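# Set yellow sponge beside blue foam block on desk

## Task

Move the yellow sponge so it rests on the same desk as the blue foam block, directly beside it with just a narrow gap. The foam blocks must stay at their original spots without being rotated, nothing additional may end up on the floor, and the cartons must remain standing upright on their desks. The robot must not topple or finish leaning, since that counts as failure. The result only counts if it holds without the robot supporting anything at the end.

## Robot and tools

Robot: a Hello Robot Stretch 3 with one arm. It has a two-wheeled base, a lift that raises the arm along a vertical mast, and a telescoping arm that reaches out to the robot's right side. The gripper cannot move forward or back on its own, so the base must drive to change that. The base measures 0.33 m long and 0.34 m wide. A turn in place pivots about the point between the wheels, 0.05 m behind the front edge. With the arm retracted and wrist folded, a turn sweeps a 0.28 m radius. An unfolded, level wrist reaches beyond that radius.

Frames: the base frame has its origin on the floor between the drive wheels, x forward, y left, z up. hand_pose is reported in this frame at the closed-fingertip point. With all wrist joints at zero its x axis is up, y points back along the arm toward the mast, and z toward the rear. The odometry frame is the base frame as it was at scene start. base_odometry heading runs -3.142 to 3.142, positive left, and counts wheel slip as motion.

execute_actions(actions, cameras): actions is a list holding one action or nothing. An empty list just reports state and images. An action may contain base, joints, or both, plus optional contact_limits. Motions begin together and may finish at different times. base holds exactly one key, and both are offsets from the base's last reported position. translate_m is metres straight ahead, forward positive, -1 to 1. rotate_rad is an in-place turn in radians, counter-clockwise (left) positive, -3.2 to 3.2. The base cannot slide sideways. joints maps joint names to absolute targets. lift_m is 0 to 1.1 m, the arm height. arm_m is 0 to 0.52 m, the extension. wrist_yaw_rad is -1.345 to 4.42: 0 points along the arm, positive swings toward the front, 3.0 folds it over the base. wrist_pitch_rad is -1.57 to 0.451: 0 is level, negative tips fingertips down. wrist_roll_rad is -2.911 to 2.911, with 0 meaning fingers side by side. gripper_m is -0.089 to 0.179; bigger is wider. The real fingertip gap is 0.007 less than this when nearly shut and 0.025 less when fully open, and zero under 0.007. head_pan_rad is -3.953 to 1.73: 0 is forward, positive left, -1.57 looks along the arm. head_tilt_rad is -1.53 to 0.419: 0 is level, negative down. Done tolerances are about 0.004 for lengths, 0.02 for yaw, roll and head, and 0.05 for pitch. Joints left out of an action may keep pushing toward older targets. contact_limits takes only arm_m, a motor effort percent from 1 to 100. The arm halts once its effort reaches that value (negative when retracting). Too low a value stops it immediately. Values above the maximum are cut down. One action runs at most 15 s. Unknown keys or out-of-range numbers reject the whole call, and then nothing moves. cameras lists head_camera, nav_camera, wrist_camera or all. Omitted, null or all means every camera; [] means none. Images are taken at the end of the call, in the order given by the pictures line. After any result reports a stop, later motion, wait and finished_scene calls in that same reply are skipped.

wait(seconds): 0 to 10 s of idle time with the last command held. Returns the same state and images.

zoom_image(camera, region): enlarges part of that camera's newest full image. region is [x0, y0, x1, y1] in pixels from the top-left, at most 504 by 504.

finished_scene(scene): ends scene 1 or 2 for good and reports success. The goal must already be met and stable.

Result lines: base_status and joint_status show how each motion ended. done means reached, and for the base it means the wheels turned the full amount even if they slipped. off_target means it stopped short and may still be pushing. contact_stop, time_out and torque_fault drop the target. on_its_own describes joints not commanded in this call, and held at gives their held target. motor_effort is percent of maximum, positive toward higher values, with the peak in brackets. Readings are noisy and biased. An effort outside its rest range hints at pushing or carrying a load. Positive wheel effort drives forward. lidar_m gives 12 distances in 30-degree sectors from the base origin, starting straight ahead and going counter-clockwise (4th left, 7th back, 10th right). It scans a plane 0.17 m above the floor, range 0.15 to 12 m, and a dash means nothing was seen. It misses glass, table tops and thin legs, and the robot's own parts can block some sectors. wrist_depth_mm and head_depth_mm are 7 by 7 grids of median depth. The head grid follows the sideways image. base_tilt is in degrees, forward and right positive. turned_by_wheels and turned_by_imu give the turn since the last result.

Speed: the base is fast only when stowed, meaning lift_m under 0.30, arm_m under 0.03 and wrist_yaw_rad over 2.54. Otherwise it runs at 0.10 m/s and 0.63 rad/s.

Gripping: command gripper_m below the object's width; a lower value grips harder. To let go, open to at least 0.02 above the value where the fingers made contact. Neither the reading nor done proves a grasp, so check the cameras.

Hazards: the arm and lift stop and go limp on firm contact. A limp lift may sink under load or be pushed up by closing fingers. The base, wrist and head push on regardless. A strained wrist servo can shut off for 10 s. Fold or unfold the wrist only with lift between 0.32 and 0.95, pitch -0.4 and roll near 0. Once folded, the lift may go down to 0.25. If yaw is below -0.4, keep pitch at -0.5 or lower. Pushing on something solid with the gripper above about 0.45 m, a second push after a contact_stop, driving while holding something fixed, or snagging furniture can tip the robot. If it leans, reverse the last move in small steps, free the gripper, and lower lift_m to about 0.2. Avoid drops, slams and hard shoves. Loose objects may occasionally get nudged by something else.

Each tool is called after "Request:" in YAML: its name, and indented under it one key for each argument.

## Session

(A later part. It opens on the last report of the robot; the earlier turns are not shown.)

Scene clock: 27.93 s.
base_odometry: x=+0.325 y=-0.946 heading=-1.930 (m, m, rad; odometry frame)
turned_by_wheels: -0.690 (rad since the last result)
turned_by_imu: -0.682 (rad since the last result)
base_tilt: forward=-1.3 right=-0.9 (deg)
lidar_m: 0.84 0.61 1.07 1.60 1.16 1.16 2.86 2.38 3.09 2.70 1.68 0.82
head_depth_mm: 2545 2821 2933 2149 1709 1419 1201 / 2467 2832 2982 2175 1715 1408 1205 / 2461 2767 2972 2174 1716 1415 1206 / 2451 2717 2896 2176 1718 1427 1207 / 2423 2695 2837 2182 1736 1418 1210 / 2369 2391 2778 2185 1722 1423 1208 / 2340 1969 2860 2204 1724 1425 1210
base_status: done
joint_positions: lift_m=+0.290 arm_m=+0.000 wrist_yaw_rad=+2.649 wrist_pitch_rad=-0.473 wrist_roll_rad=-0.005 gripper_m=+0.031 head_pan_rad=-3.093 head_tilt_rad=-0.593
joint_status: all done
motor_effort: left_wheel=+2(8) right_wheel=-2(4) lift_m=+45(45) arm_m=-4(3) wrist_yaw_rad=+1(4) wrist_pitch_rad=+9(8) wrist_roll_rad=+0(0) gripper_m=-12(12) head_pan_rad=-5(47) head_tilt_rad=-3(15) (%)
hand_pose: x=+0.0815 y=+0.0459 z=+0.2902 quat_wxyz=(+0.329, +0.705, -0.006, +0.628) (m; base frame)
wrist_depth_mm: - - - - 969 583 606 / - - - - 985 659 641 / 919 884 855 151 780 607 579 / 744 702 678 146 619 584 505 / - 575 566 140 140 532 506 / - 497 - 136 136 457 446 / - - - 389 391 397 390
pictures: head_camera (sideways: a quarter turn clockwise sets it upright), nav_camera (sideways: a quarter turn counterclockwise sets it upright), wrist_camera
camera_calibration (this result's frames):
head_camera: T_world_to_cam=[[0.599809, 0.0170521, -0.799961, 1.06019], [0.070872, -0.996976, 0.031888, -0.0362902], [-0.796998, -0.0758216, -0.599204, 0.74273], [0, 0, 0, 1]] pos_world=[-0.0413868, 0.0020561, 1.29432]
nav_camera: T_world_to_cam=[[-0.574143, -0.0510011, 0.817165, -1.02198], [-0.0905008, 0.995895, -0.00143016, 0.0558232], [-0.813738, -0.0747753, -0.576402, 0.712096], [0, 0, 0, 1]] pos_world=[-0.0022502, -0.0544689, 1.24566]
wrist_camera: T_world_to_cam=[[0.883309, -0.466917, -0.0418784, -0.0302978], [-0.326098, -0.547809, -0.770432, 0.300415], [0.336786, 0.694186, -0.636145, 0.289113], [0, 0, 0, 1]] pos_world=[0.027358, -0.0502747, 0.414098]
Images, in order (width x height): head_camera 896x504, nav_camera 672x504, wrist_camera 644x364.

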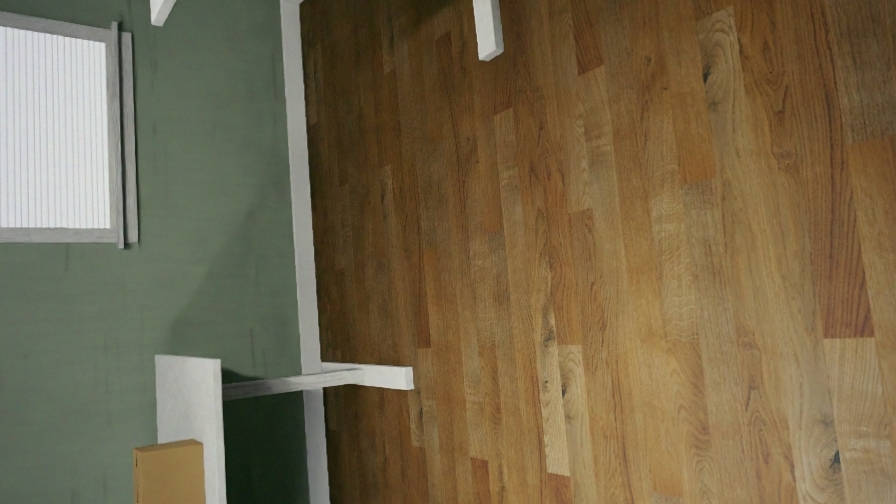

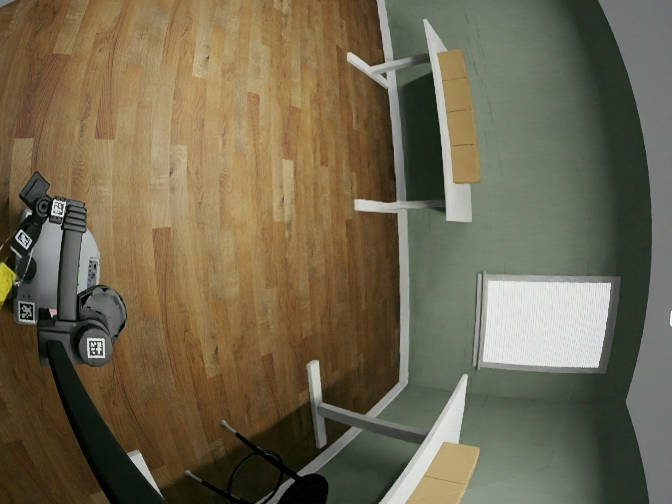

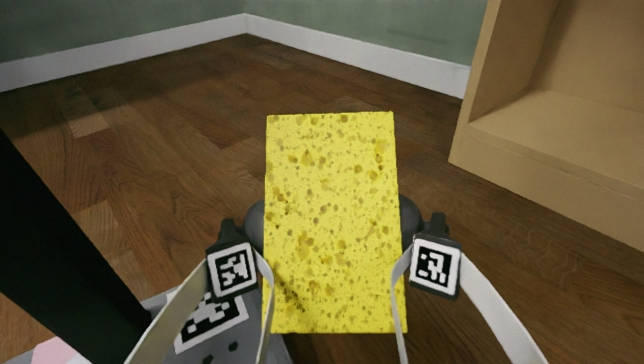

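Request:
execute_actions:
  actions:
    - {"base":{"translate_m":-1.0}}
  cameras: []

Request:
execute_actions:
  actions:
    - {"base":{"translate_m":-1.0},"joints":{"head_pan_rad":1.0,"head_tilt_rad":-0.3}}
  cameras: ["head_camera","nav_camera"]

Request:
execute_actions:
  actions:
    - {"base":{"translate_m":-0.35},"joints":{"head_pan_rad":-1.45,"head_tilt_rad":-0.45}}
  cameras: ["head_camera","nav_camera"]

Scene clock: 33.03 s.
base_odometry: x=+0.676 y=-0.009 heading=-1.930 (m, m, rad; odometry frame)
turned_by_wheels: +0.000 (rad since the last result)
turned_by_imu: -0.005 (rad since the last result)
base_tilt: forward=-1.4 right=-1.0 (deg)
lidar_m: 1.74 1.88 0.96 0.70 0.99 1.61 1.89 1.46 2.18 2.99 2.98 2.14
head_depth_mm: 1674 1843 2080 2175 1714 1406 1204 / 1651 1811 2070 2143 1719 1413 1201 / 1621 1793 2026 2178 1705 1421 1205 / 1602 1766 2010 2153 1715 1422 1211 / 1589 1764 1986 2114 1720 1413 1205 / 1561 1732 1949 2100 1705 1417 1209 / 1552 1688 1579 2023 1726 1426 1210
base_status: done
joint_positions: lift_m=+0.290 arm_m=+0.000 wrist_yaw_rad=+2.649 wrist_pitch_rad=-0.472 wrist_roll_rad=-0.005 gripper_m=+0.031 head_pan_rad=-3.093 head_tilt_rad=-0.594
joint_status: not commanded
motor_effort: left_wheel=+2(8) right_wheel=-1(8) lift_m=+45(46) arm_m=-4(3) wrist_yaw_rad=+1(1) wrist_pitch_rad=+8(9) wrist_roll_rad=+0(0) gripper_m=-11(12) head_pan_rad=-5(5) head_tilt_rad=-2(2) (%)
hand_pose: x=+0.0816 y=+0.0460 z=+0.2904 quat_wxyz=(+0.328, +0.705, -0.006, +0.628) (m; base frame)
wrist_depth_mm: 991 - - - - - - / - - - - - - 1000 / 937 893 853 151 771 798 758 / 738 694 669 146 628 637 614 / - 572 563 141 140 524 515 / - 509 - 137 136 451 445 / - - - 386 394 397 393
pictures: none
No camera images: the call's "cameras" was empty. Leave "cameras" out to get every camera's image.

Scene clock: 38.03 s.
base_odometry: x=+1.027 y=+0.927 heading=-1.930 (m, m, rad; odometry frame)
turned_by_wheels: +0.000 (rad since the last result)
turned_by_imu: -0.005 (rad since the last result)
base_tilt: forward=-1.2 right=-0.9 (deg)
lidar_m: 2.54 1.27 0.78 1.14 1.14 1.05 0.92 0.92 0.76 1.92 3.20 3.25
head_depth_mm: 1854 2014 1125 951 795 1763 1453 / 1651 1767 1790 855 675 1696 1453 / 1451 1561 1656 900 678 563 1454 / 1315 1418 1506 1040 676 563 1456 / 1203 1286 1370 1034 675 924 1021 / 1135 1197 1255 1036 750 1464 1405 / 1050 1102 1159 1037 1268 1358 1387
base_status: done
joint_positions: lift_m=+0.290 arm_m=+0.000 wrist_yaw_rad=+2.649 wrist_pitch_rad=-0.472 wrist_roll_rad=-0.005 gripper_m=+0.031 head_pan_rad=+0.993 head_tilt_rad=-0.310
joint_status: all done
motor_effort: left_wheel=+1(9) right_wheel=-1(7) lift_m=+45(45) arm_m=-3(4) wrist_yaw_rad=+1(1) wrist_pitch_rad=+8(8) wrist_roll_rad=+0(0) gripper_m=-12(12) head_pan_rad=+4(50) head_tilt_rad=+3(19) (%)
hand_pose: x=+0.0816 y=+0.0461 z=+0.2904 quat_wxyz=(+0.328, +0.705, -0.006, +0.628) (m; base frame)
wrist_depth_mm: 863 - - - - - - / 920 - - - - - 998 / 881 892 843 151 766 778 772 / 734 699 688 146 630 627 622 / - 570 569 141 140 527 518 / - 511 - 137 136 455 443 / - - - 383 395 396 391
pictures: head_camera (sideways: a quarter turn clockwise sets it upright), nav_camera (sideways: a quarter turn counterclockwise sets it upright)
camera_calibration (this result's frames):
head_camera: T_world_to_cam=[[-0.202842, -0.288748, -0.935671, 1.24209], [-0.853561, 0.520419, 0.02444, -0.020965], [0.479884, 0.803609, -0.352027, 0.413321], [0, 0, 0, 1]] pos_world=[0.0357066, 0.037413, 1.3082]
nav_camera: T_world_to_cam=[[0.158189, 0.284636, 0.945494, -1.19384], [0.859123, -0.511666, 0.0102959, 0.0347628], [0.486707, 0.810667, -0.325477, 0.377655], [0, 0, 0, 1]] pos_world=[-0.02482, 0.0514456, 1.25133]
Images, in order (width x height): head_camera 896x504, nav_camera 672x504.

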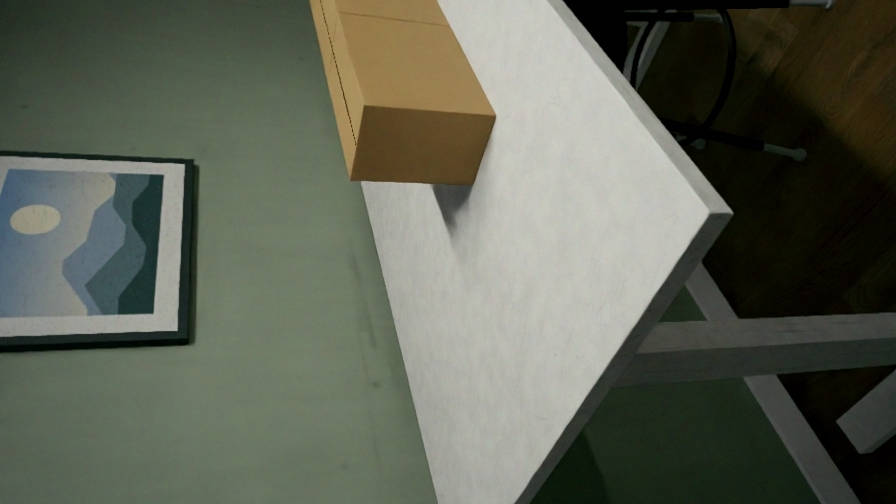

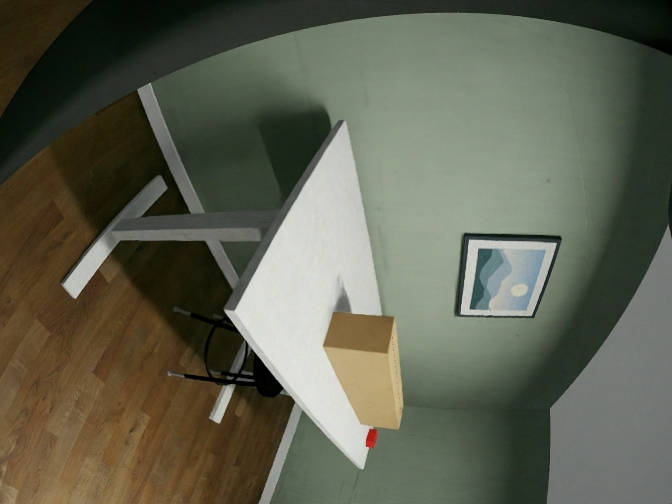

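Scene clock: 40.93 s.
base_odometry: x=+1.150 y=+1.255 heading=-1.930 (m, m, rad; odometry frame)
turned_by_wheels: +0.000 (rad since the last result)
turned_by_imu: -0.002 (rad since the last result)
base_tilt: forward=-1.5 right=-1.0 (deg)
lidar_m: 2.88 1.58 0.96 1.05 1.05 0.66 0.58 0.58 0.68 0.71 3.32 3.64
head_depth_mm: 1438 1462 1484 1245 904 1441 1307 / 1965 2028 1836 1248 906 1453 1310 / 3074 3293 1982 1249 908 936 1115 / 3098 3416 1836 1183 905 1463 1316 / 3124 3402 1492 922 909 1455 1308 / 3064 3359 3552 1315 909 1462 1308 / 3093 3211 3550 2793 1942 1495 1313
base_status: done
joint_positions: lift_m=+0.290 arm_m=+0.000 wrist_yaw_rad=+2.649 wrist_pitch_rad=-0.472 wrist_roll_rad=-0.005 gripper_m=+0.031 head_pan_rad=-1.443 head_tilt_rad=-0.445
joint_status: all done
motor_effort: left_wheel=+2(8) right_wheel=-1(5) lift_m=+45(45) arm_m=-4(3) wrist_yaw_rad=+1(1) wrist_pitch_rad=+8(8) wrist_roll_rad=+0(1) gripper_m=-12(12) head_pan_rad=-5(49) head_tilt_rad=-2(12) (%)
hand_pose: x=+0.0816 y=+0.0461 z=+0.2904 quat_wxyz=(+0.328, +0.705, -0.006, +0.628) (m; base frame)
wrist_depth_mm: 810 916 - - - - - / 836 967 - - - - - / 872 896 855 152 761 792 777 / 729 691 691 146 619 640 605 / - 587 564 141 140 534 520 / - 498 - 137 136 458 448 / - - - 389 399 400 393
pictures: head_camera (sideways: a quarter turn clockwise sets it upright), nav_camera (sideways: a quarter turn counterclockwise sets it upright)
camera_calibration (this result's frames):
head_camera: T_world_to_cam=[[-0.0485288, 0.473034, -0.879707, 1.16813], [0.98768, 0.15391, 0.028275, -0.0371848], [0.148771, -0.867497, -0.474675, 0.574942], [0, 0, 0, 1]] pos_world=[0.00787999, -0.0480809, 1.30157]
nav_camera: T_world_to_cam=[[0.0800515, -0.442506, 0.893185, -1.1251], [-0.985652, -0.168723, 0.00474946, 0.0532381], [0.148599, -0.88075, -0.449664, 0.541326], [0, 0, 0, 1]] pos_world=[0.0621002, -0.0121103, 1.24809]
Images, in order (width x height): head_camera 896x504, nav_camera 672x504.

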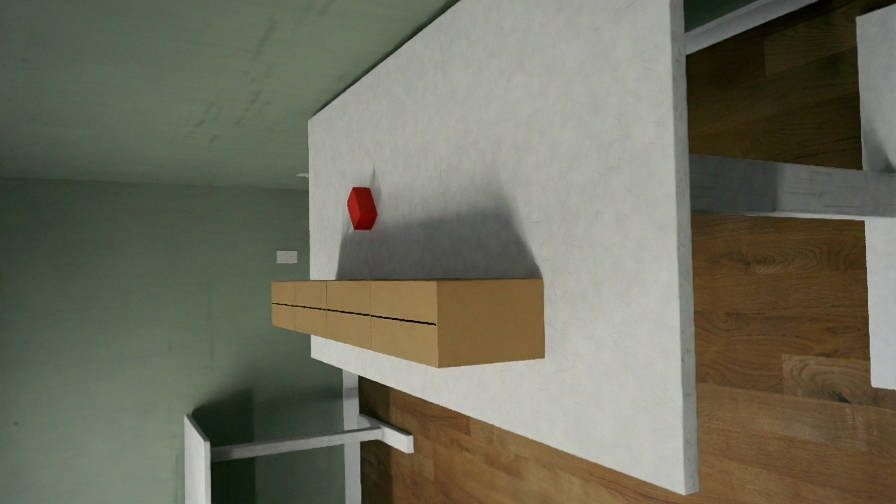

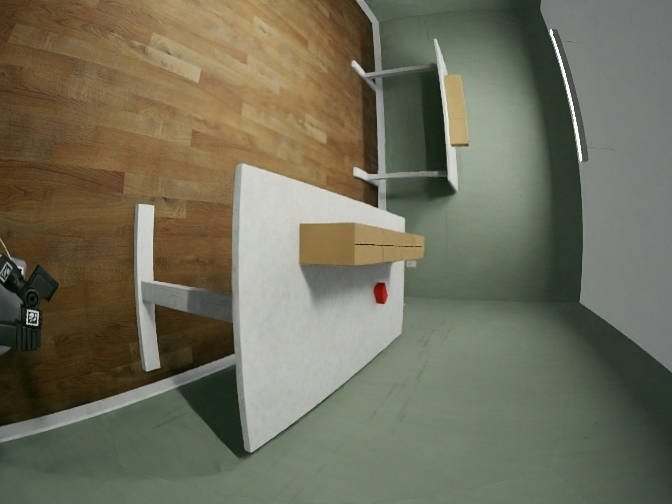

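Request:
execute_actions:
  actions:
    - {"base":{"rotate_rad":1.3},"joints":{"head_pan_rad":-1.1,"head_tilt_rad":-0.3}}
  cameras: []

Request:
execute_actions:
  actions:
    - {"base":{"translate_m":0.6}}
  cameras: ["head_camera","nav_camera"]

Scene clock: 43.07 s.
base_odometry: x=+1.150 y=+1.255 heading=-0.630 (m, m, rad; odometry frame)
turned_by_wheels: +1.300 (rad since the last result)
turned_by_imu: +1.279 (rad since the last result)
base_tilt: forward=-1.3 right=-1.0 (deg)
lidar_m: 1.09 1.05 0.81 0.60 0.59 0.60 0.83 0.71 3.80 3.06 2.89 0.96
head_depth_mm: 2657 2854 2986 3131 2499 1846 1444 / 2683 2882 2978 3132 2469 1844 1448 / 2704 2877 3078 3207 2481 1829 1459 / 2748 2880 3103 3282 2464 1826 1453 / 2746 2895 3037 3222 2456 1831 1446 / 2696 2891 1679 1223 2230 1817 1450 / 2713 2877 1341 1037 794 1751 1446
base_status: done
joint_positions: lift_m=+0.290 arm_m=+0.000 wrist_yaw_rad=+2.649 wrist_pitch_rad=-0.472 wrist_roll_rad=-0.005 gripper_m=+0.031 head_pan_rad=-1.107 head_tilt_rad=-0.310
joint_status: all done
motor_effort: left_wheel=-3(12) right_wheel=+1(7) lift_m=+45(45) arm_m=-4(4) wrist_yaw_rad=+1(1) wrist_pitch_rad=+8(8) wrist_roll_rad=+0(0) gripper_m=-12(12) head_pan_rad=+3(33) head_tilt_rad=+3(14) (%)
hand_pose: x=+0.0816 y=+0.0461 z=+0.2904 quat_wxyz=(+0.328, +0.705, -0.006, +0.628) (m; base frame)
wrist_depth_mm: 486 594 771 - 973 865 759 / 514 628 840 - - 930 827 / 525 650 786 151 777 782 766 / 572 648 671 145 621 624 624 / - 571 567 141 140 522 517 / - 501 - 137 136 456 446 / - - - 390 398 399 395
pictures: none
No camera images: the call's "cameras" was empty. Leave "cameras" out to get every camera's image.

Scene clock: 46.77 s.
base_odometry: x=+1.635 y=+0.901 heading=-0.630 (m, m, rad; odometry frame)
turned_by_wheels: +0.000 (rad since the last result)
turned_by_imu: +0.002 (rad since the last result)
base_tilt: forward=-1.5 right=-1.0 (deg)
lidar_m: 0.55 0.53 0.56 0.77 0.88 0.91 1.26 2.51 4.04 2.71 0.49 0.75
head_depth_mm: 2463 2583 2747 2840 679 501 1366 / 2500 2627 2780 971 680 500 1375 / 2469 2618 2714 760 679 501 1377 / 2435 2647 1685 908 676 500 1366 / 2458 2635 2758 1043 676 500 596 / 2354 2363 2182 1039 675 502 611 / 1585 1593 1578 1038 675 500 1324
base_status: done
joint_positions: lift_m=+0.290 arm_m=+0.000 wrist_yaw_rad=+2.649 wrist_pitch_rad=-0.472 wrist_roll_rad=-0.005 gripper_m=+0.031 head_pan_rad=-1.107 head_tilt_rad=-0.309
joint_status: not commanded
motor_effort: left_wheel=-3(10) right_wheel=+2(7) lift_m=+45(45) arm_m=-4(3) wrist_yaw_rad=+1(1) wrist_pitch_rad=+8(8) wrist_roll_rad=+0(0) gripper_m=-12(12) head_pan_rad=+3(4) head_tilt_rad=+3(3) (%)
hand_pose: x=+0.0816 y=+0.0461 z=+0.2904 quat_wxyz=(+0.328, +0.705, -0.006, +0.628) (m; base frame)
wrist_depth_mm: 698 839 708 586 496 435 385 / 744 913 815 637 548 477 415 / 756 844 834 151 576 513 447 / 724 703 687 146 600 555 474 / - 574 561 141 140 526 504 / - 494 - 137 136 460 443 / - - - 390 396 396 394
pictures: head_camera (sideways: a quarter turn clockwise sets it upright), nav_camera (sideways: a quarter turn counterclockwise sets it upright)
camera_calibration (this result's frames):
head_camera: T_world_to_cam=[[-0.146802, 0.320614, -0.935765, 1.24187], [0.880045, 0.474261, 0.0244319, -0.0315296], [0.45163, -0.819929, -0.351777, 0.413168], [0, 0, 0, 1]] pos_world=[0.0234571, -0.0444393, 1.30821]
nav_camera: T_world_to_cam=[[0.165785, -0.279987, 0.945581, -1.194], [-0.875299, -0.483472, 0.0103067, 0.0453287], [0.454276, -0.829375, -0.325225, 0.377524], [0, 0, 0, 1]] pos_world=[0.0661241, 0.000718888, 1.25134]
Images, in order (width x height): head_camera 896x504, nav_camera 672x504.

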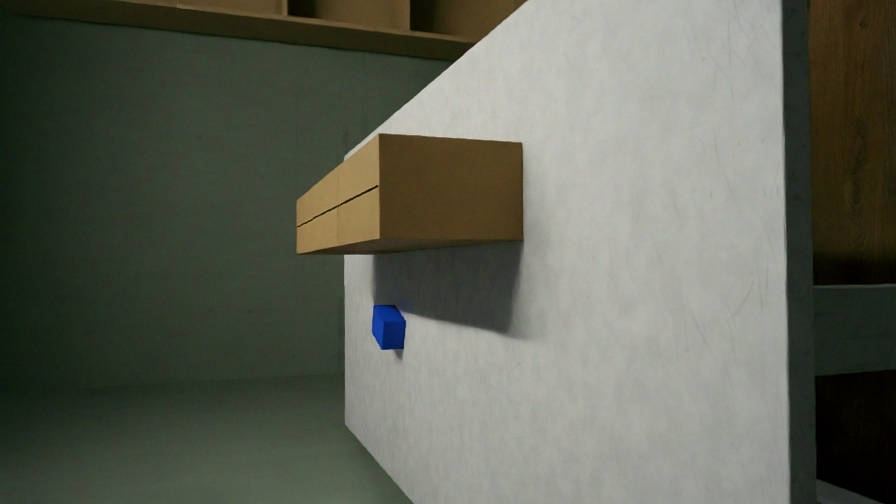

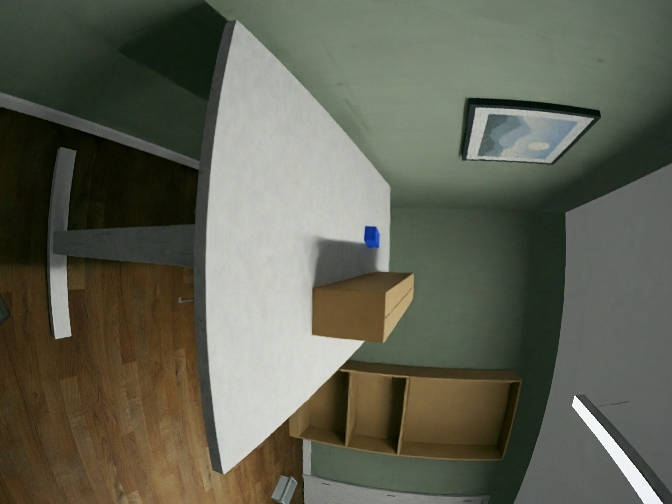

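Request:
zoom_image:
  camera: "head_camera"
  region: [280, 180, 480, 400]

Region (280, 180, 480, 400) of head_camera's 896x504 image, scaled by 2.291, with more detail than that image has; it fills the left 458 columns of this view, and the rest is white.

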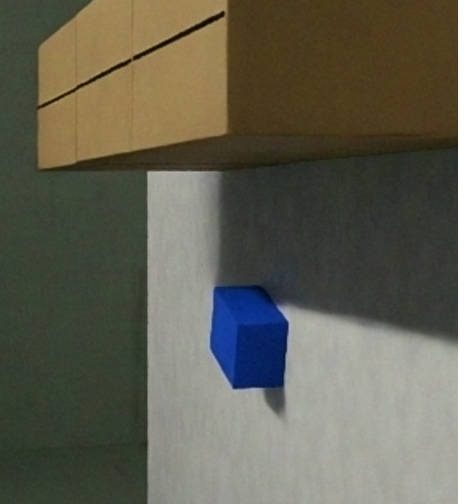

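Request:
execute_actions:
  actions:
    - {"base":{"rotate_rad":0.85}}
  cameras: []

Request:
execute_actions:
  actions:
    - {"base":{"translate_m":-0.6},"joints":{"head_pan_rad":-2.6,"head_tilt_rad":-0.7}}
  cameras: []

Request:
execute_actions:
  actions:
    - {"base":{"rotate_rad":1.28},"joints":{"head_pan_rad":-2.9,"head_tilt_rad":-0.6}}
  cameras: ["head_camera","nav_camera"]

Scene clock: 49.53 s.
base_odometry: x=+1.635 y=+0.901 heading=+0.220 (m, m, rad; odometry frame)
turned_by_wheels: +0.850 (rad since the last result)
turned_by_imu: +0.837 (rad since the last result)
base_tilt: forward=-1.3 right=-0.9 (deg)
lidar_m: 0.54 0.65 0.87 0.88 1.06 1.29 3.82 3.06 0.49 0.49 0.59 0.53
head_depth_mm: 778 844 923 985 678 501 1370 / 697 752 815 882 677 522 1215 / 634 677 726 786 677 897 1030 / 580 616 657 703 734 818 895 / 533 564 598 637 681 733 791 / 495 521 550 584 620 659 708 / 460 484 510 537 568 603 641
base_status: done
joint_positions: lift_m=+0.290 arm_m=+0.000 wrist_yaw_rad=+2.649 wrist_pitch_rad=-0.472 wrist_roll_rad=-0.005 gripper_m=+0.031 head_pan_rad=-1.107 head_tilt_rad=-0.309
joint_status: not commanded
motor_effort: left_wheel=-3(12) right_wheel=+2(7) lift_m=+44(45) arm_m=-4(3) wrist_yaw_rad=+1(1) wrist_pitch_rad=+8(8) wrist_roll_rad=+0(0) gripper_m=-12(12) head_pan_rad=+3(3) head_tilt_rad=+3(3) (%)
hand_pose: x=+0.0816 y=+0.0461 z=+0.2904 quat_wxyz=(+0.328, +0.705, -0.006, +0.628) (m; base frame)
wrist_depth_mm: 765 803 825 853 869 666 479 / 822 854 913 946 966 689 483 / 870 895 858 151 778 701 501 / 727 698 677 146 625 634 497 / - 578 564 141 140 530 494 / - 504 - 137 136 455 446 / - - - 387 390 399 393
pictures: none
No camera images: the call's "cameras" was empty. Leave "cameras" out to get every camera's image.

Scene clock: 53.17 s.
base_odometry: x=+1.050 y=+0.770 heading=+0.220 (m, m, rad; odometry frame)
turned_by_wheels: +0.000 (rad since the last result)
turned_by_imu: -0.003 (rad since the last result)
base_tilt: forward=-1.4 right=-0.9 (deg)
lidar_m: 1.10 1.19 1.07 1.07 1.30 2.00 3.21 3.00 2.40 1.12 0.67 0.68
head_depth_mm: 3612 3383 2431 1919 1572 1335 1150 / 3413 3447 2435 1910 1565 1332 1160 / 3104 3281 2444 1907 1571 1340 1157 / 2881 3109 2458 1908 1576 1340 1164 / 2692 2966 2457 1925 1574 1328 1167 / 2503 2727 2465 1933 1586 1341 1161 / 2329 2561 2450 1911 1579 1343 1159
base_status: done
joint_positions: lift_m=+0.290 arm_m=+0.000 wrist_yaw_rad=+2.649 wrist_pitch_rad=-0.472 wrist_roll_rad=-0.005 gripper_m=+0.031 head_pan_rad=-2.593 head_tilt_rad=-0.692
joint_status: all done
motor_effort: left_wheel=-3(14) right_wheel=+1(5) lift_m=+44(45) arm_m=-3(4) wrist_yaw_rad=+2(2) wrist_pitch_rad=+8(8) wrist_roll_rad=+0(0) gripper_m=-12(12) head_pan_rad=-5(49) head_tilt_rad=-3(20) (%)
hand_pose: x=+0.0816 y=+0.0461 z=+0.2904 quat_wxyz=(+0.328, +0.705, -0.006, +0.628) (m; base frame)
wrist_depth_mm: 924 943 - - - - - / - - - - - - 979 / 915 882 868 151 775 796 770 / 733 705 678 146 620 635 612 / - 571 572 141 140 527 527 / - 509 - 136 136 454 448 / - - - 386 397 396 394
pictures: none
No camera images: the call's "cameras" was empty. Leave "cameras" out to get every camera's image.

Scene clock: 55.20 s.
base_odometry: x=+1.050 y=+0.770 heading=+1.500 (m, m, rad; odometry frame)
turned_by_wheels: +1.280 (rad since the last result)
turned_by_imu: +1.259 (rad since the last result)
base_tilt: forward=-1.4 right=-0.9 (deg)
lidar_m: 1.07 0.90 0.88 3.21 3.63 2.60 2.39 1.12 0.67 1.10 1.15 1.10
head_depth_mm: 2179 2422 2642 2119 1704 1398 1200 / 2260 2498 2694 2118 1694 1404 1195 / 2346 1408 2743 2137 1692 1405 1199 / 2346 1135 2508 2002 1650 1400 1202 / 2036 969 773 1375 1704 1406 1200 / 1776 781 759 593 1598 1421 1204 / 1563 677 703 572 482 1409 1207
base_status: done
joint_positions: lift_m=+0.290 arm_m=+0.000 wrist_yaw_rad=+2.649 wrist_pitch_rad=-0.472 wrist_roll_rad=-0.005 gripper_m=+0.031 head_pan_rad=-2.893 head_tilt_rad=-0.606
joint_status: all done
motor_effort: left_wheel=-3(12) right_wheel=+2(7) lift_m=+45(45) arm_m=-4(4) wrist_yaw_rad=+1(2) wrist_pitch_rad=+8(8) wrist_roll_rad=+0(0) gripper_m=-12(12) head_pan_rad=-5(31) head_tilt_rad=+2(8) (%)
hand_pose: x=+0.0816 y=+0.0461 z=+0.2904 quat_wxyz=(+0.328, +0.705, -0.006, +0.628) (m; base frame)
wrist_depth_mm: - - - - - - 838 / - - - - 928 996 859 / 909 895 872 151 776 790 747 / 734 700 684 146 619 624 607 / - 571 567 141 140 535 517 / - 501 - 136 136 452 442 / - - - 387 394 401 390
pictures: head_camera (sideways: a quarter turn clockwise sets it upright), nav_camera (sideways: a quarter turn counterclockwise sets it upright)
camera_calibration (this result's frames):
head_camera: T_world_to_cam=[[0.594419, 0.138089, -0.79221, 1.05012], [0.266646, -0.963257, 0.0321689, -0.0378495], [-0.75866, -0.230362, -0.6094, 0.755761], [0, 0, 0, 1]] pos_world=[-0.0407545, -0.00737066, 1.29369]
nav_camera: T_world_to_cam=[[-0.562749, -0.166333, 0.80972, -1.01234], [-0.286049, 0.958213, -0.00196535, 0.0577128], [-0.775557, -0.232725, -0.586813, 0.725408], [0, 0, 0, 1]] pos_world=[0.00940913, -0.0548661, 1.24551]
Images, in order (width x height): head_camera 896x504, nav_camera 672x504.

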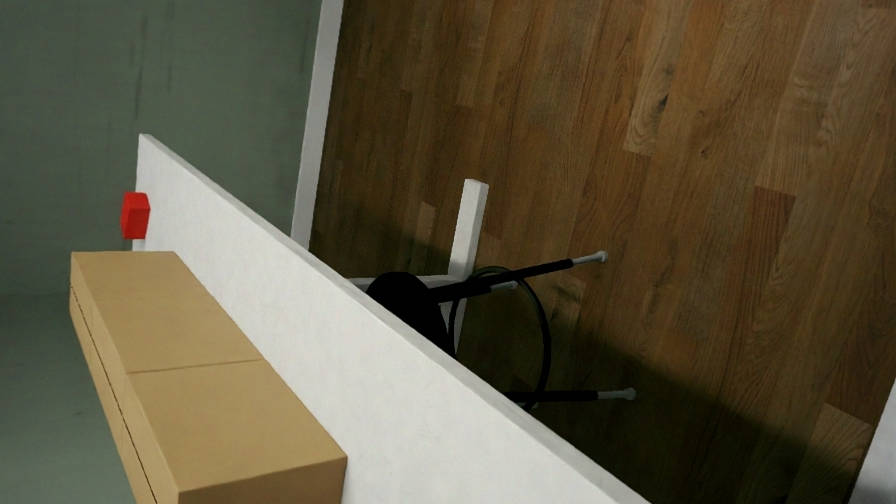

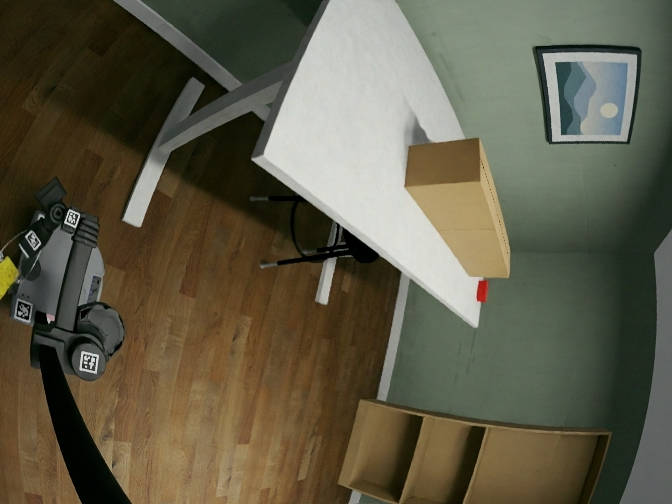

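Request:
execute_actions:
  actions:
    - {"base":{"rotate_rad":-0.05}}
  cameras: []

Request:
execute_actions:
  actions:
    - {"base":{"translate_m":-0.8},"joints":{"head_pan_rad":-1.6,"head_tilt_rad":-0.9}}
  cameras: ["head_camera","nav_camera"]

Scene clock: 56.43 s.
base_odometry: x=+1.050 y=+0.770 heading=+1.450 (m, m, rad; odometry frame)
turned_by_wheels: -0.050 (rad since the last result)
turned_by_imu: -0.050 (rad since the last result)
base_tilt: forward=-1.3 right=-1.0 (deg)
lidar_m: 1.07 1.11 0.88 3.21 3.81 2.60 2.40 1.10 0.67 1.10 1.14 1.11
head_depth_mm: 2202 2423 2612 2144 1682 1406 1201 / 2246 2480 2696 2130 1702 1405 1195 / 2300 2546 2736 2119 1710 1399 1193 / 2364 1294 2728 2142 1701 1406 1201 / 2283 1036 815 1729 1652 1396 1204 / 1887 858 778 618 1654 1406 1203 / 1661 717 707 571 1572 1411 1200
base_status: done
joint_positions: lift_m=+0.290 arm_m=+0.000 wrist_yaw_rad=+2.649 wrist_pitch_rad=-0.472 wrist_roll_rad=-0.005 gripper_m=+0.031 head_pan_rad=-2.893 head_tilt_rad=-0.605
joint_status: not commanded
motor_effort: left_wheel=+2(7) right_wheel=-2(3) lift_m=+45(45) arm_m=-3(4) wrist_yaw_rad=+1(1) wrist_pitch_rad=+8(9) wrist_roll_rad=+1(0) gripper_m=-12(11) head_pan_rad=-4(5) head_tilt_rad=+2(2) (%)
hand_pose: x=+0.0816 y=+0.0461 z=+0.2904 quat_wxyz=(+0.328, +0.705, -0.006, +0.628) (m; base frame)
wrist_depth_mm: - - - - - - 817 / - - - - 975 979 839 / 950 876 860 151 769 792 757 / 723 693 680 146 620 640 617 / - 565 568 141 140 525 518 / - 506 - 137 136 451 445 / - - - 393 393 397 390
pictures: none
No camera images: the call's "cameras" was empty. Leave "cameras" out to get every camera's image.

Scene clock: 60.87 s.
base_odometry: x=+0.953 y=-0.024 heading=+1.450 (m, m, rad; odometry frame)
turned_by_wheels: +0.000 (rad since the last result)
turned_by_imu: -0.004 (rad since the last result)
base_tilt: forward=-1.4 right=-0.9 (deg)
lidar_m: 1.87 1.53 2.36 3.24 2.70 1.89 1.60 0.98 0.48 0.67 0.76 1.55
head_depth_mm: 388 457 480 430 1315 1219 1098 / 386 454 481 429 1382 1206 1135 / 386 453 482 430 1360 1234 - / 385 451 482 430 1388 1237 - / 383 449 485 431 1397 1232 1104 / 384 447 484 432 1391 1238 1108 / 386 446 487 433 1321 1224 1107
base_status: done
joint_positions: lift_m=+0.290 arm_m=+0.000 wrist_yaw_rad=+2.649 wrist_pitch_rad=-0.472 wrist_roll_rad=-0.005 gripper_m=+0.031 head_pan_rad=-1.607 head_tilt_rad=-0.889
joint_status: all done
motor_effort: left_wheel=+2(11) right_wheel=-1(6) lift_m=+44(45) arm_m=-3(4) wrist_yaw_rad=+1(1) wrist_pitch_rad=+8(8) wrist_roll_rad=+0(0) gripper_m=-11(12) head_pan_rad=+4(48) head_tilt_rad=-4(19) (%)
hand_pose: x=+0.0816 y=+0.0461 z=+0.2905 quat_wxyz=(+0.328, +0.705, -0.006, +0.628) (m; base frame)
wrist_depth_mm: - - - - - - - / - - - - - - - / 915 892 847 151 794 791 771 / 747 683 666 146 623 629 611 / - 581 555 141 140 526 525 / - 497 - 136 136 453 443 / - - - 387 395 400 393
pictures: head_camera (sideways: a quarter turn clockwise sets it upright), nav_camera (sideways: a quarter turn counterclockwise sets it upright)
camera_calibration (this result's frames):
head_camera: T_world_to_cam=[[0.0412226, 0.806306, -0.59006, 0.790062], [0.999028, -0.0240298, 0.0369575, -0.0485385], [0.0156201, -0.59101, -0.806513, 1.00739], [0, 0, 0, 1]] pos_world=[0.000187338, -0.0428185, 1.28045]
nav_camera: T_world_to_cam=[[-0.00544078, -0.789666, 0.613513, -0.760038], [-0.999901, -0.00364773, -0.0135624, 0.0771625], [0.0129477, -0.613526, -0.789568, 0.984308], [0, 0, 0, 1]] pos_world=[0.0602752, 0.00400361, 1.24452]
Images, in order (width x height): head_camera 896x504, nav_camera 672x504.

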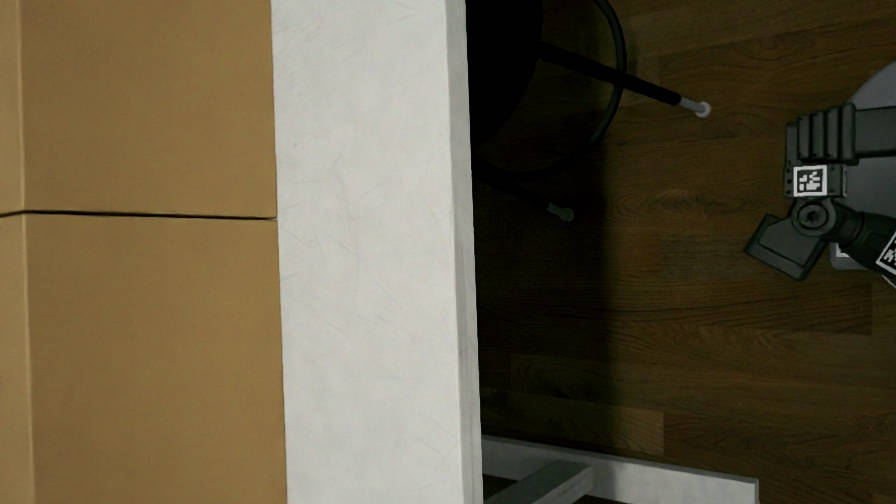

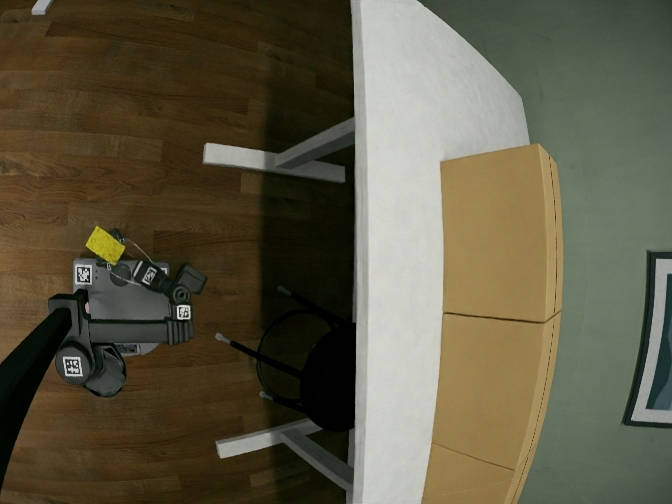

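Request:
execute_actions:
  actions:
    - {"base":{"rotate_rad":0.08},"joints":{"lift_m":0.36,"wrist_yaw_rad":1.7}}
  cameras: []

Request:
execute_actions:
  actions:
    - {"base":{"translate_m":-0.3},"joints":{"lift_m":0.68,"wrist_pitch_rad":0.0,"wrist_yaw_rad":1.6,"head_tilt_rad":-1.2}}
  cameras: ["head_camera"]

Scene clock: 62.53 s.
base_odometry: x=+0.953 y=-0.024 heading=+1.530 (m, m, rad; odometry frame)
turned_by_wheels: +0.080 (rad since the last result)
turned_by_imu: +0.079 (rad since the last result)
base_tilt: forward=-1.4 right=-0.9 (deg)
lidar_m: 1.87 1.53 2.37 3.25 2.53 1.88 1.60 0.76 0.48 0.67 0.77 1.69
head_depth_mm: 380 445 480 427 1045 1225 1099 / 381 446 482 428 1378 1225 1125 / 384 449 481 430 1363 1246 - / 385 452 483 430 1389 1238 - / 387 453 483 432 1390 1230 1094 / 389 456 484 432 1395 1238 1062 / 391 460 487 434 1336 1219 1105
base_status: done
joint_positions: lift_m=+0.360 arm_m=+0.000 wrist_yaw_rad=+1.702 wrist_pitch_rad=-0.471 wrist_roll_rad=-0.005 gripper_m=+0.031 head_pan_rad=-1.607 head_tilt_rad=-0.889
joint_status: all done
motor_effort: left_wheel=-3(12) right_wheel=+2(6) lift_m=+45(48) arm_m=-3(3) wrist_yaw_rad=-3(3) wrist_pitch_rad=+8(8) wrist_roll_rad=+0(1) gripper_m=-12(12) head_pan_rad=+2(3) head_tilt_rad=-4(4) (%)
hand_pose: x=+0.1941 y=-0.1170 z=+0.3605 quat_wxyz=(+0.579, +0.625, -0.327, +0.410) (m; base frame)
wrist_depth_mm: - - - - - - - / - - - - - - - / - - - 151 903 917 884 / 857 817 784 146 734 733 716 / 678 676 675 141 140 608 613 / 576 570 527 137 136 511 495 / 505 490 492 454 458 464 451
pictures: none
No camera images: the call's "cameras" was empty. Leave "cameras" out to get every camera's image.

Scene clock: 66.93 s.
base_odometry: x=+0.941 y=-0.324 heading=+1.530 (m, m, rad; odometry frame)
turned_by_wheels: +0.000 (rad since the last result)
turned_by_imu: -0.002 (rad since the last result)
base_tilt: forward=-1.3 right=-0.9 (deg)
lidar_m: 2.16 1.82 3.29 3.23 2.14 1.32 1.60 1.46 0.59 0.39 0.68 0.96
head_depth_mm: 421 391 1399 1343 - - - / 423 393 1106 1352 1246 - 1092 / 425 394 821 - 1244 - - / 426 395 831 1334 1241 1179 1099 / 428 397 1327 1353 1243 1177 1106 / 429 398 1437 1356 1248 1178 1109 / 430 399 1443 1368 1238 1182 1116
base_status: done
joint_positions: lift_m=+0.680 arm_m=+0.000 wrist_yaw_rad=+1.602 wrist_pitch_rad=-0.026 wrist_roll_rad=-0.005 gripper_m=+0.031 head_pan_rad=-1.607 head_tilt_rad=-1.185
joint_status: all done
motor_effort: left_wheel=-2(12) right_wheel=+2(3) lift_m=+45(47) arm_m=-3(3) wrist_yaw_rad=-2(4) wrist_pitch_rad=+10(10) wrist_roll_rad=+0(0) gripper_m=-12(12) head_pan_rad=+4(3) head_tilt_rad=-6(20) (%)
hand_pose: x=+0.2341 y=-0.1374 z=+0.7877 quat_wxyz=(+0.500, +0.513, -0.484, +0.503) (m; base frame)
wrist_depth_mm: - - - - - 335 352 / - - - - - - 611 / - - - 151 - - 605 / - - - 146 - - 639 / - - - 141 140 - 674 / - - - 136 136 - 693 / - - - - - - 724
pictures: head_camera (sideways: a quarter turn clockwise sets it upright)
camera_calibration (this result's frames):
head_camera: T_world_to_cam=[[0.0461104, 0.94335, -0.328579, 0.449435], [0.998623, -0.0352943, 0.0388096, -0.0509325], [0.0250141, -0.329916, -0.943679, 1.18557], [0, 0, 0, 1]] pos_world=[0.000482798, -0.0346328, 1.26845]
Images, in order (width x height): head_camera 896x504.

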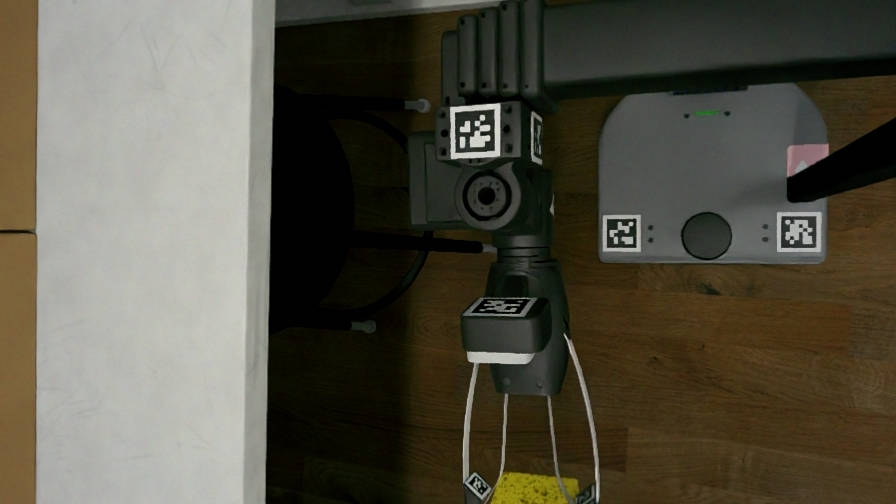

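Request:
execute_actions:
  actions:
    - {"base":{"translate_m":-0.33},"joints":{"lift_m":1.0,"head_tilt_rad":-0.5,"head_pan_rad":-1.3}}
  cameras: []

Request:
execute_actions:
  actions:
    - {"joints":{"lift_m":1.1,"arm_m":0.15,"wrist_pitch_rad":0.15}}

Scene clock: 71.30 s.
base_odometry: x=+0.928 y=-0.653 heading=+1.530 (m, m, rad; odometry frame)
turned_by_wheels: +0.000 (rad since the last result)
turned_by_imu: -0.002 (rad since the last result)
base_tilt: forward=-1.4 right=-0.8 (deg)
lidar_m: 2.16 2.13 3.42 3.23 1.46 1.01 1.27 1.34 0.62 0.55 0.52 1.23
head_depth_mm: 852 926 973 665 521 411 - / 885 961 924 638 503 405 - / 917 1003 473 467 501 416 - / 947 1040 474 481 - - - / 990 1088 475 505 - - - / 1028 1131 494 530 535 - - / 1065 1186 512 560 524 443 -
base_status: done
joint_positions: lift_m=+1.000 arm_m=+0.000 wrist_yaw_rad=+1.602 wrist_pitch_rad=-0.025 wrist_roll_rad=-0.005 gripper_m=+0.031 head_pan_rad=-1.307 head_tilt_rad=-0.508
joint_status: all done
motor_effort: left_wheel=-2(8) right_wheel=+1(3) lift_m=+44(46) arm_m=-3(3) wrist_yaw_rad=-3(3) wrist_pitch_rad=+9(9) wrist_roll_rad=+1(0) gripper_m=-11(11) head_pan_rad=+3(30) head_tilt_rad=+2(26) (%)
hand_pose: x=+0.2341 y=-0.1374 z=+1.1078 quat_wxyz=(+0.500, +0.513, -0.484, +0.503) (m; base frame)
wrist_depth_mm: - - - - - - - / - - - - - - - / - - - 151 - 639 408 / - - - 146 819 594 367 / - - - 141 140 505 368 / - - - 137 136 384 354 / - - - - - 313 296
pictures: none
No camera images: the call's "cameras" was empty. Leave "cameras" out to get every camera's image.

Scene clock: 73.67 s.
base_odometry: x=+0.928 y=-0.653 heading=+1.530 (m, m, rad; odometry frame)
turned_by_wheels: +0.000 (rad since the last result)
turned_by_imu: +0.000 (rad since the last result)
base_tilt: forward=-1.3 right=-0.9 (deg)
lidar_m: 2.16 2.13 3.43 3.22 1.46 1.01 1.27 1.35 0.61 0.55 0.52 1.23
head_depth_mm: 854 922 - 666 502 405 364 / - - - 638 504 405 1176 / 920 993 - 472 500 406 1174 / 949 1018 449 481 505 406 1234 / 983 1062 472 505 505 418 1206 / 1028 1099 487 531 506 429 1177 / 1067 297 510 558 504 859 1256
base_status: not commanded
joint_positions: lift_m=+1.100 arm_m=+0.150 wrist_yaw_rad=+1.600 wrist_pitch_rad=+0.124 wrist_roll_rad=-0.005 gripper_m=+0.031 head_pan_rad=-1.307 head_tilt_rad=-0.507
joint_status: all done
motor_effort: left_wheel=-2(3) right_wheel=+2(1) lift_m=+45(47) arm_m=+3(3) wrist_yaw_rad=-1(2) wrist_pitch_rad=+10(11) wrist_roll_rad=+0(0) gripper_m=-12(12) head_pan_rad=+3(4) head_tilt_rad=+2(2) (%)
hand_pose: x=+0.2358 y=-0.2870 z=+1.2461 quat_wxyz=(+0.462, +0.475, -0.522, +0.538) (m; base frame)
wrist_depth_mm: - - - - - - - / - - - - - - - / - - - 151 - - - / - - - 146 - - - / - - - 141 141 - - / - - - 136 136 385 701 / - - - 544 515 315 254
pictures: head_camera (sideways: a quarter turn clockwise sets it upright), nav_camera (sideways: a quarter turn counterclockwise sets it upright), wrist_camera
camera_calibration (this result's frames):
head_camera: T_world_to_cam=[[-0.12623, 0.514297, -0.848272, 1.12761], [0.958218, 0.284474, 0.0298819, -0.0390946], [0.256679, -0.809057, -0.528718, 0.644601], [0, 0, 0, 1]] pos_world=[0.0143438, -0.0472851, 1.2985]
nav_camera: T_world_to_cam=[[0.153562, -0.480645, 0.863365, -1.08666], [-0.953672, -0.30084, 0.00214351, 0.056436], [0.258704, -0.823696, -0.504575, 0.612105], [0, 0, 0, 1]] pos_world=[0.0623368, -0.00113072, 1.24692]
wrist_camera: T_world_to_cam=[[0.0590619, -0.997782, -0.0307102, -0.253899], [-0.0946436, 0.0250284, -0.995197, 1.29474], [0.993758, 0.0616848, -0.0929554, 0.0630682], [0, 0, 0, 1]] pos_world=[0.0748601, -0.289631, 1.28659]
Images, in order (width x height): head_camera 896x504, nav_camera 672x504, wrist_camera 644x364.

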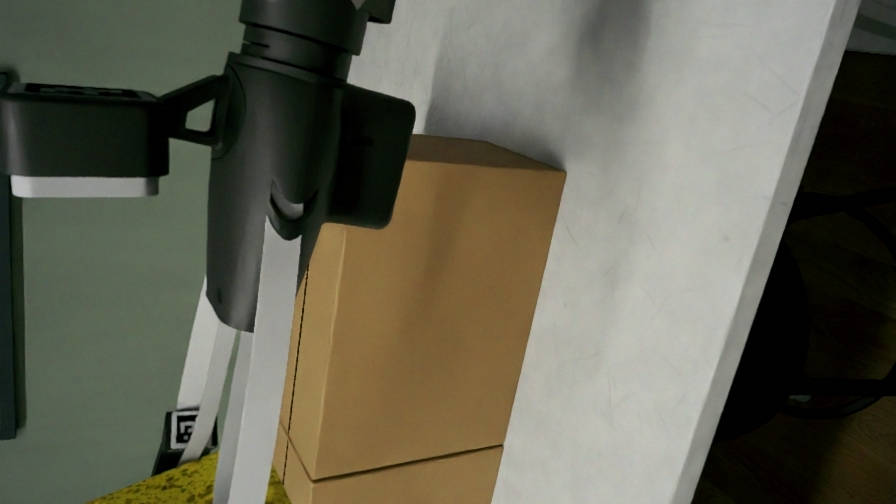

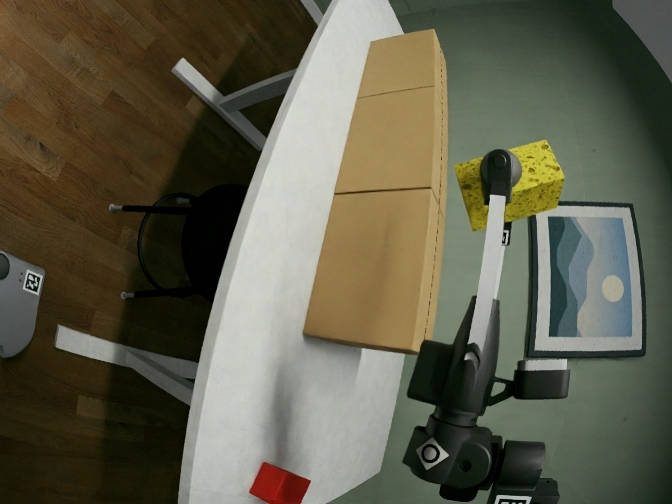

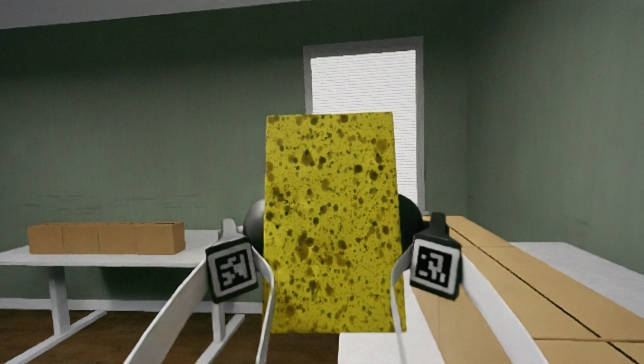

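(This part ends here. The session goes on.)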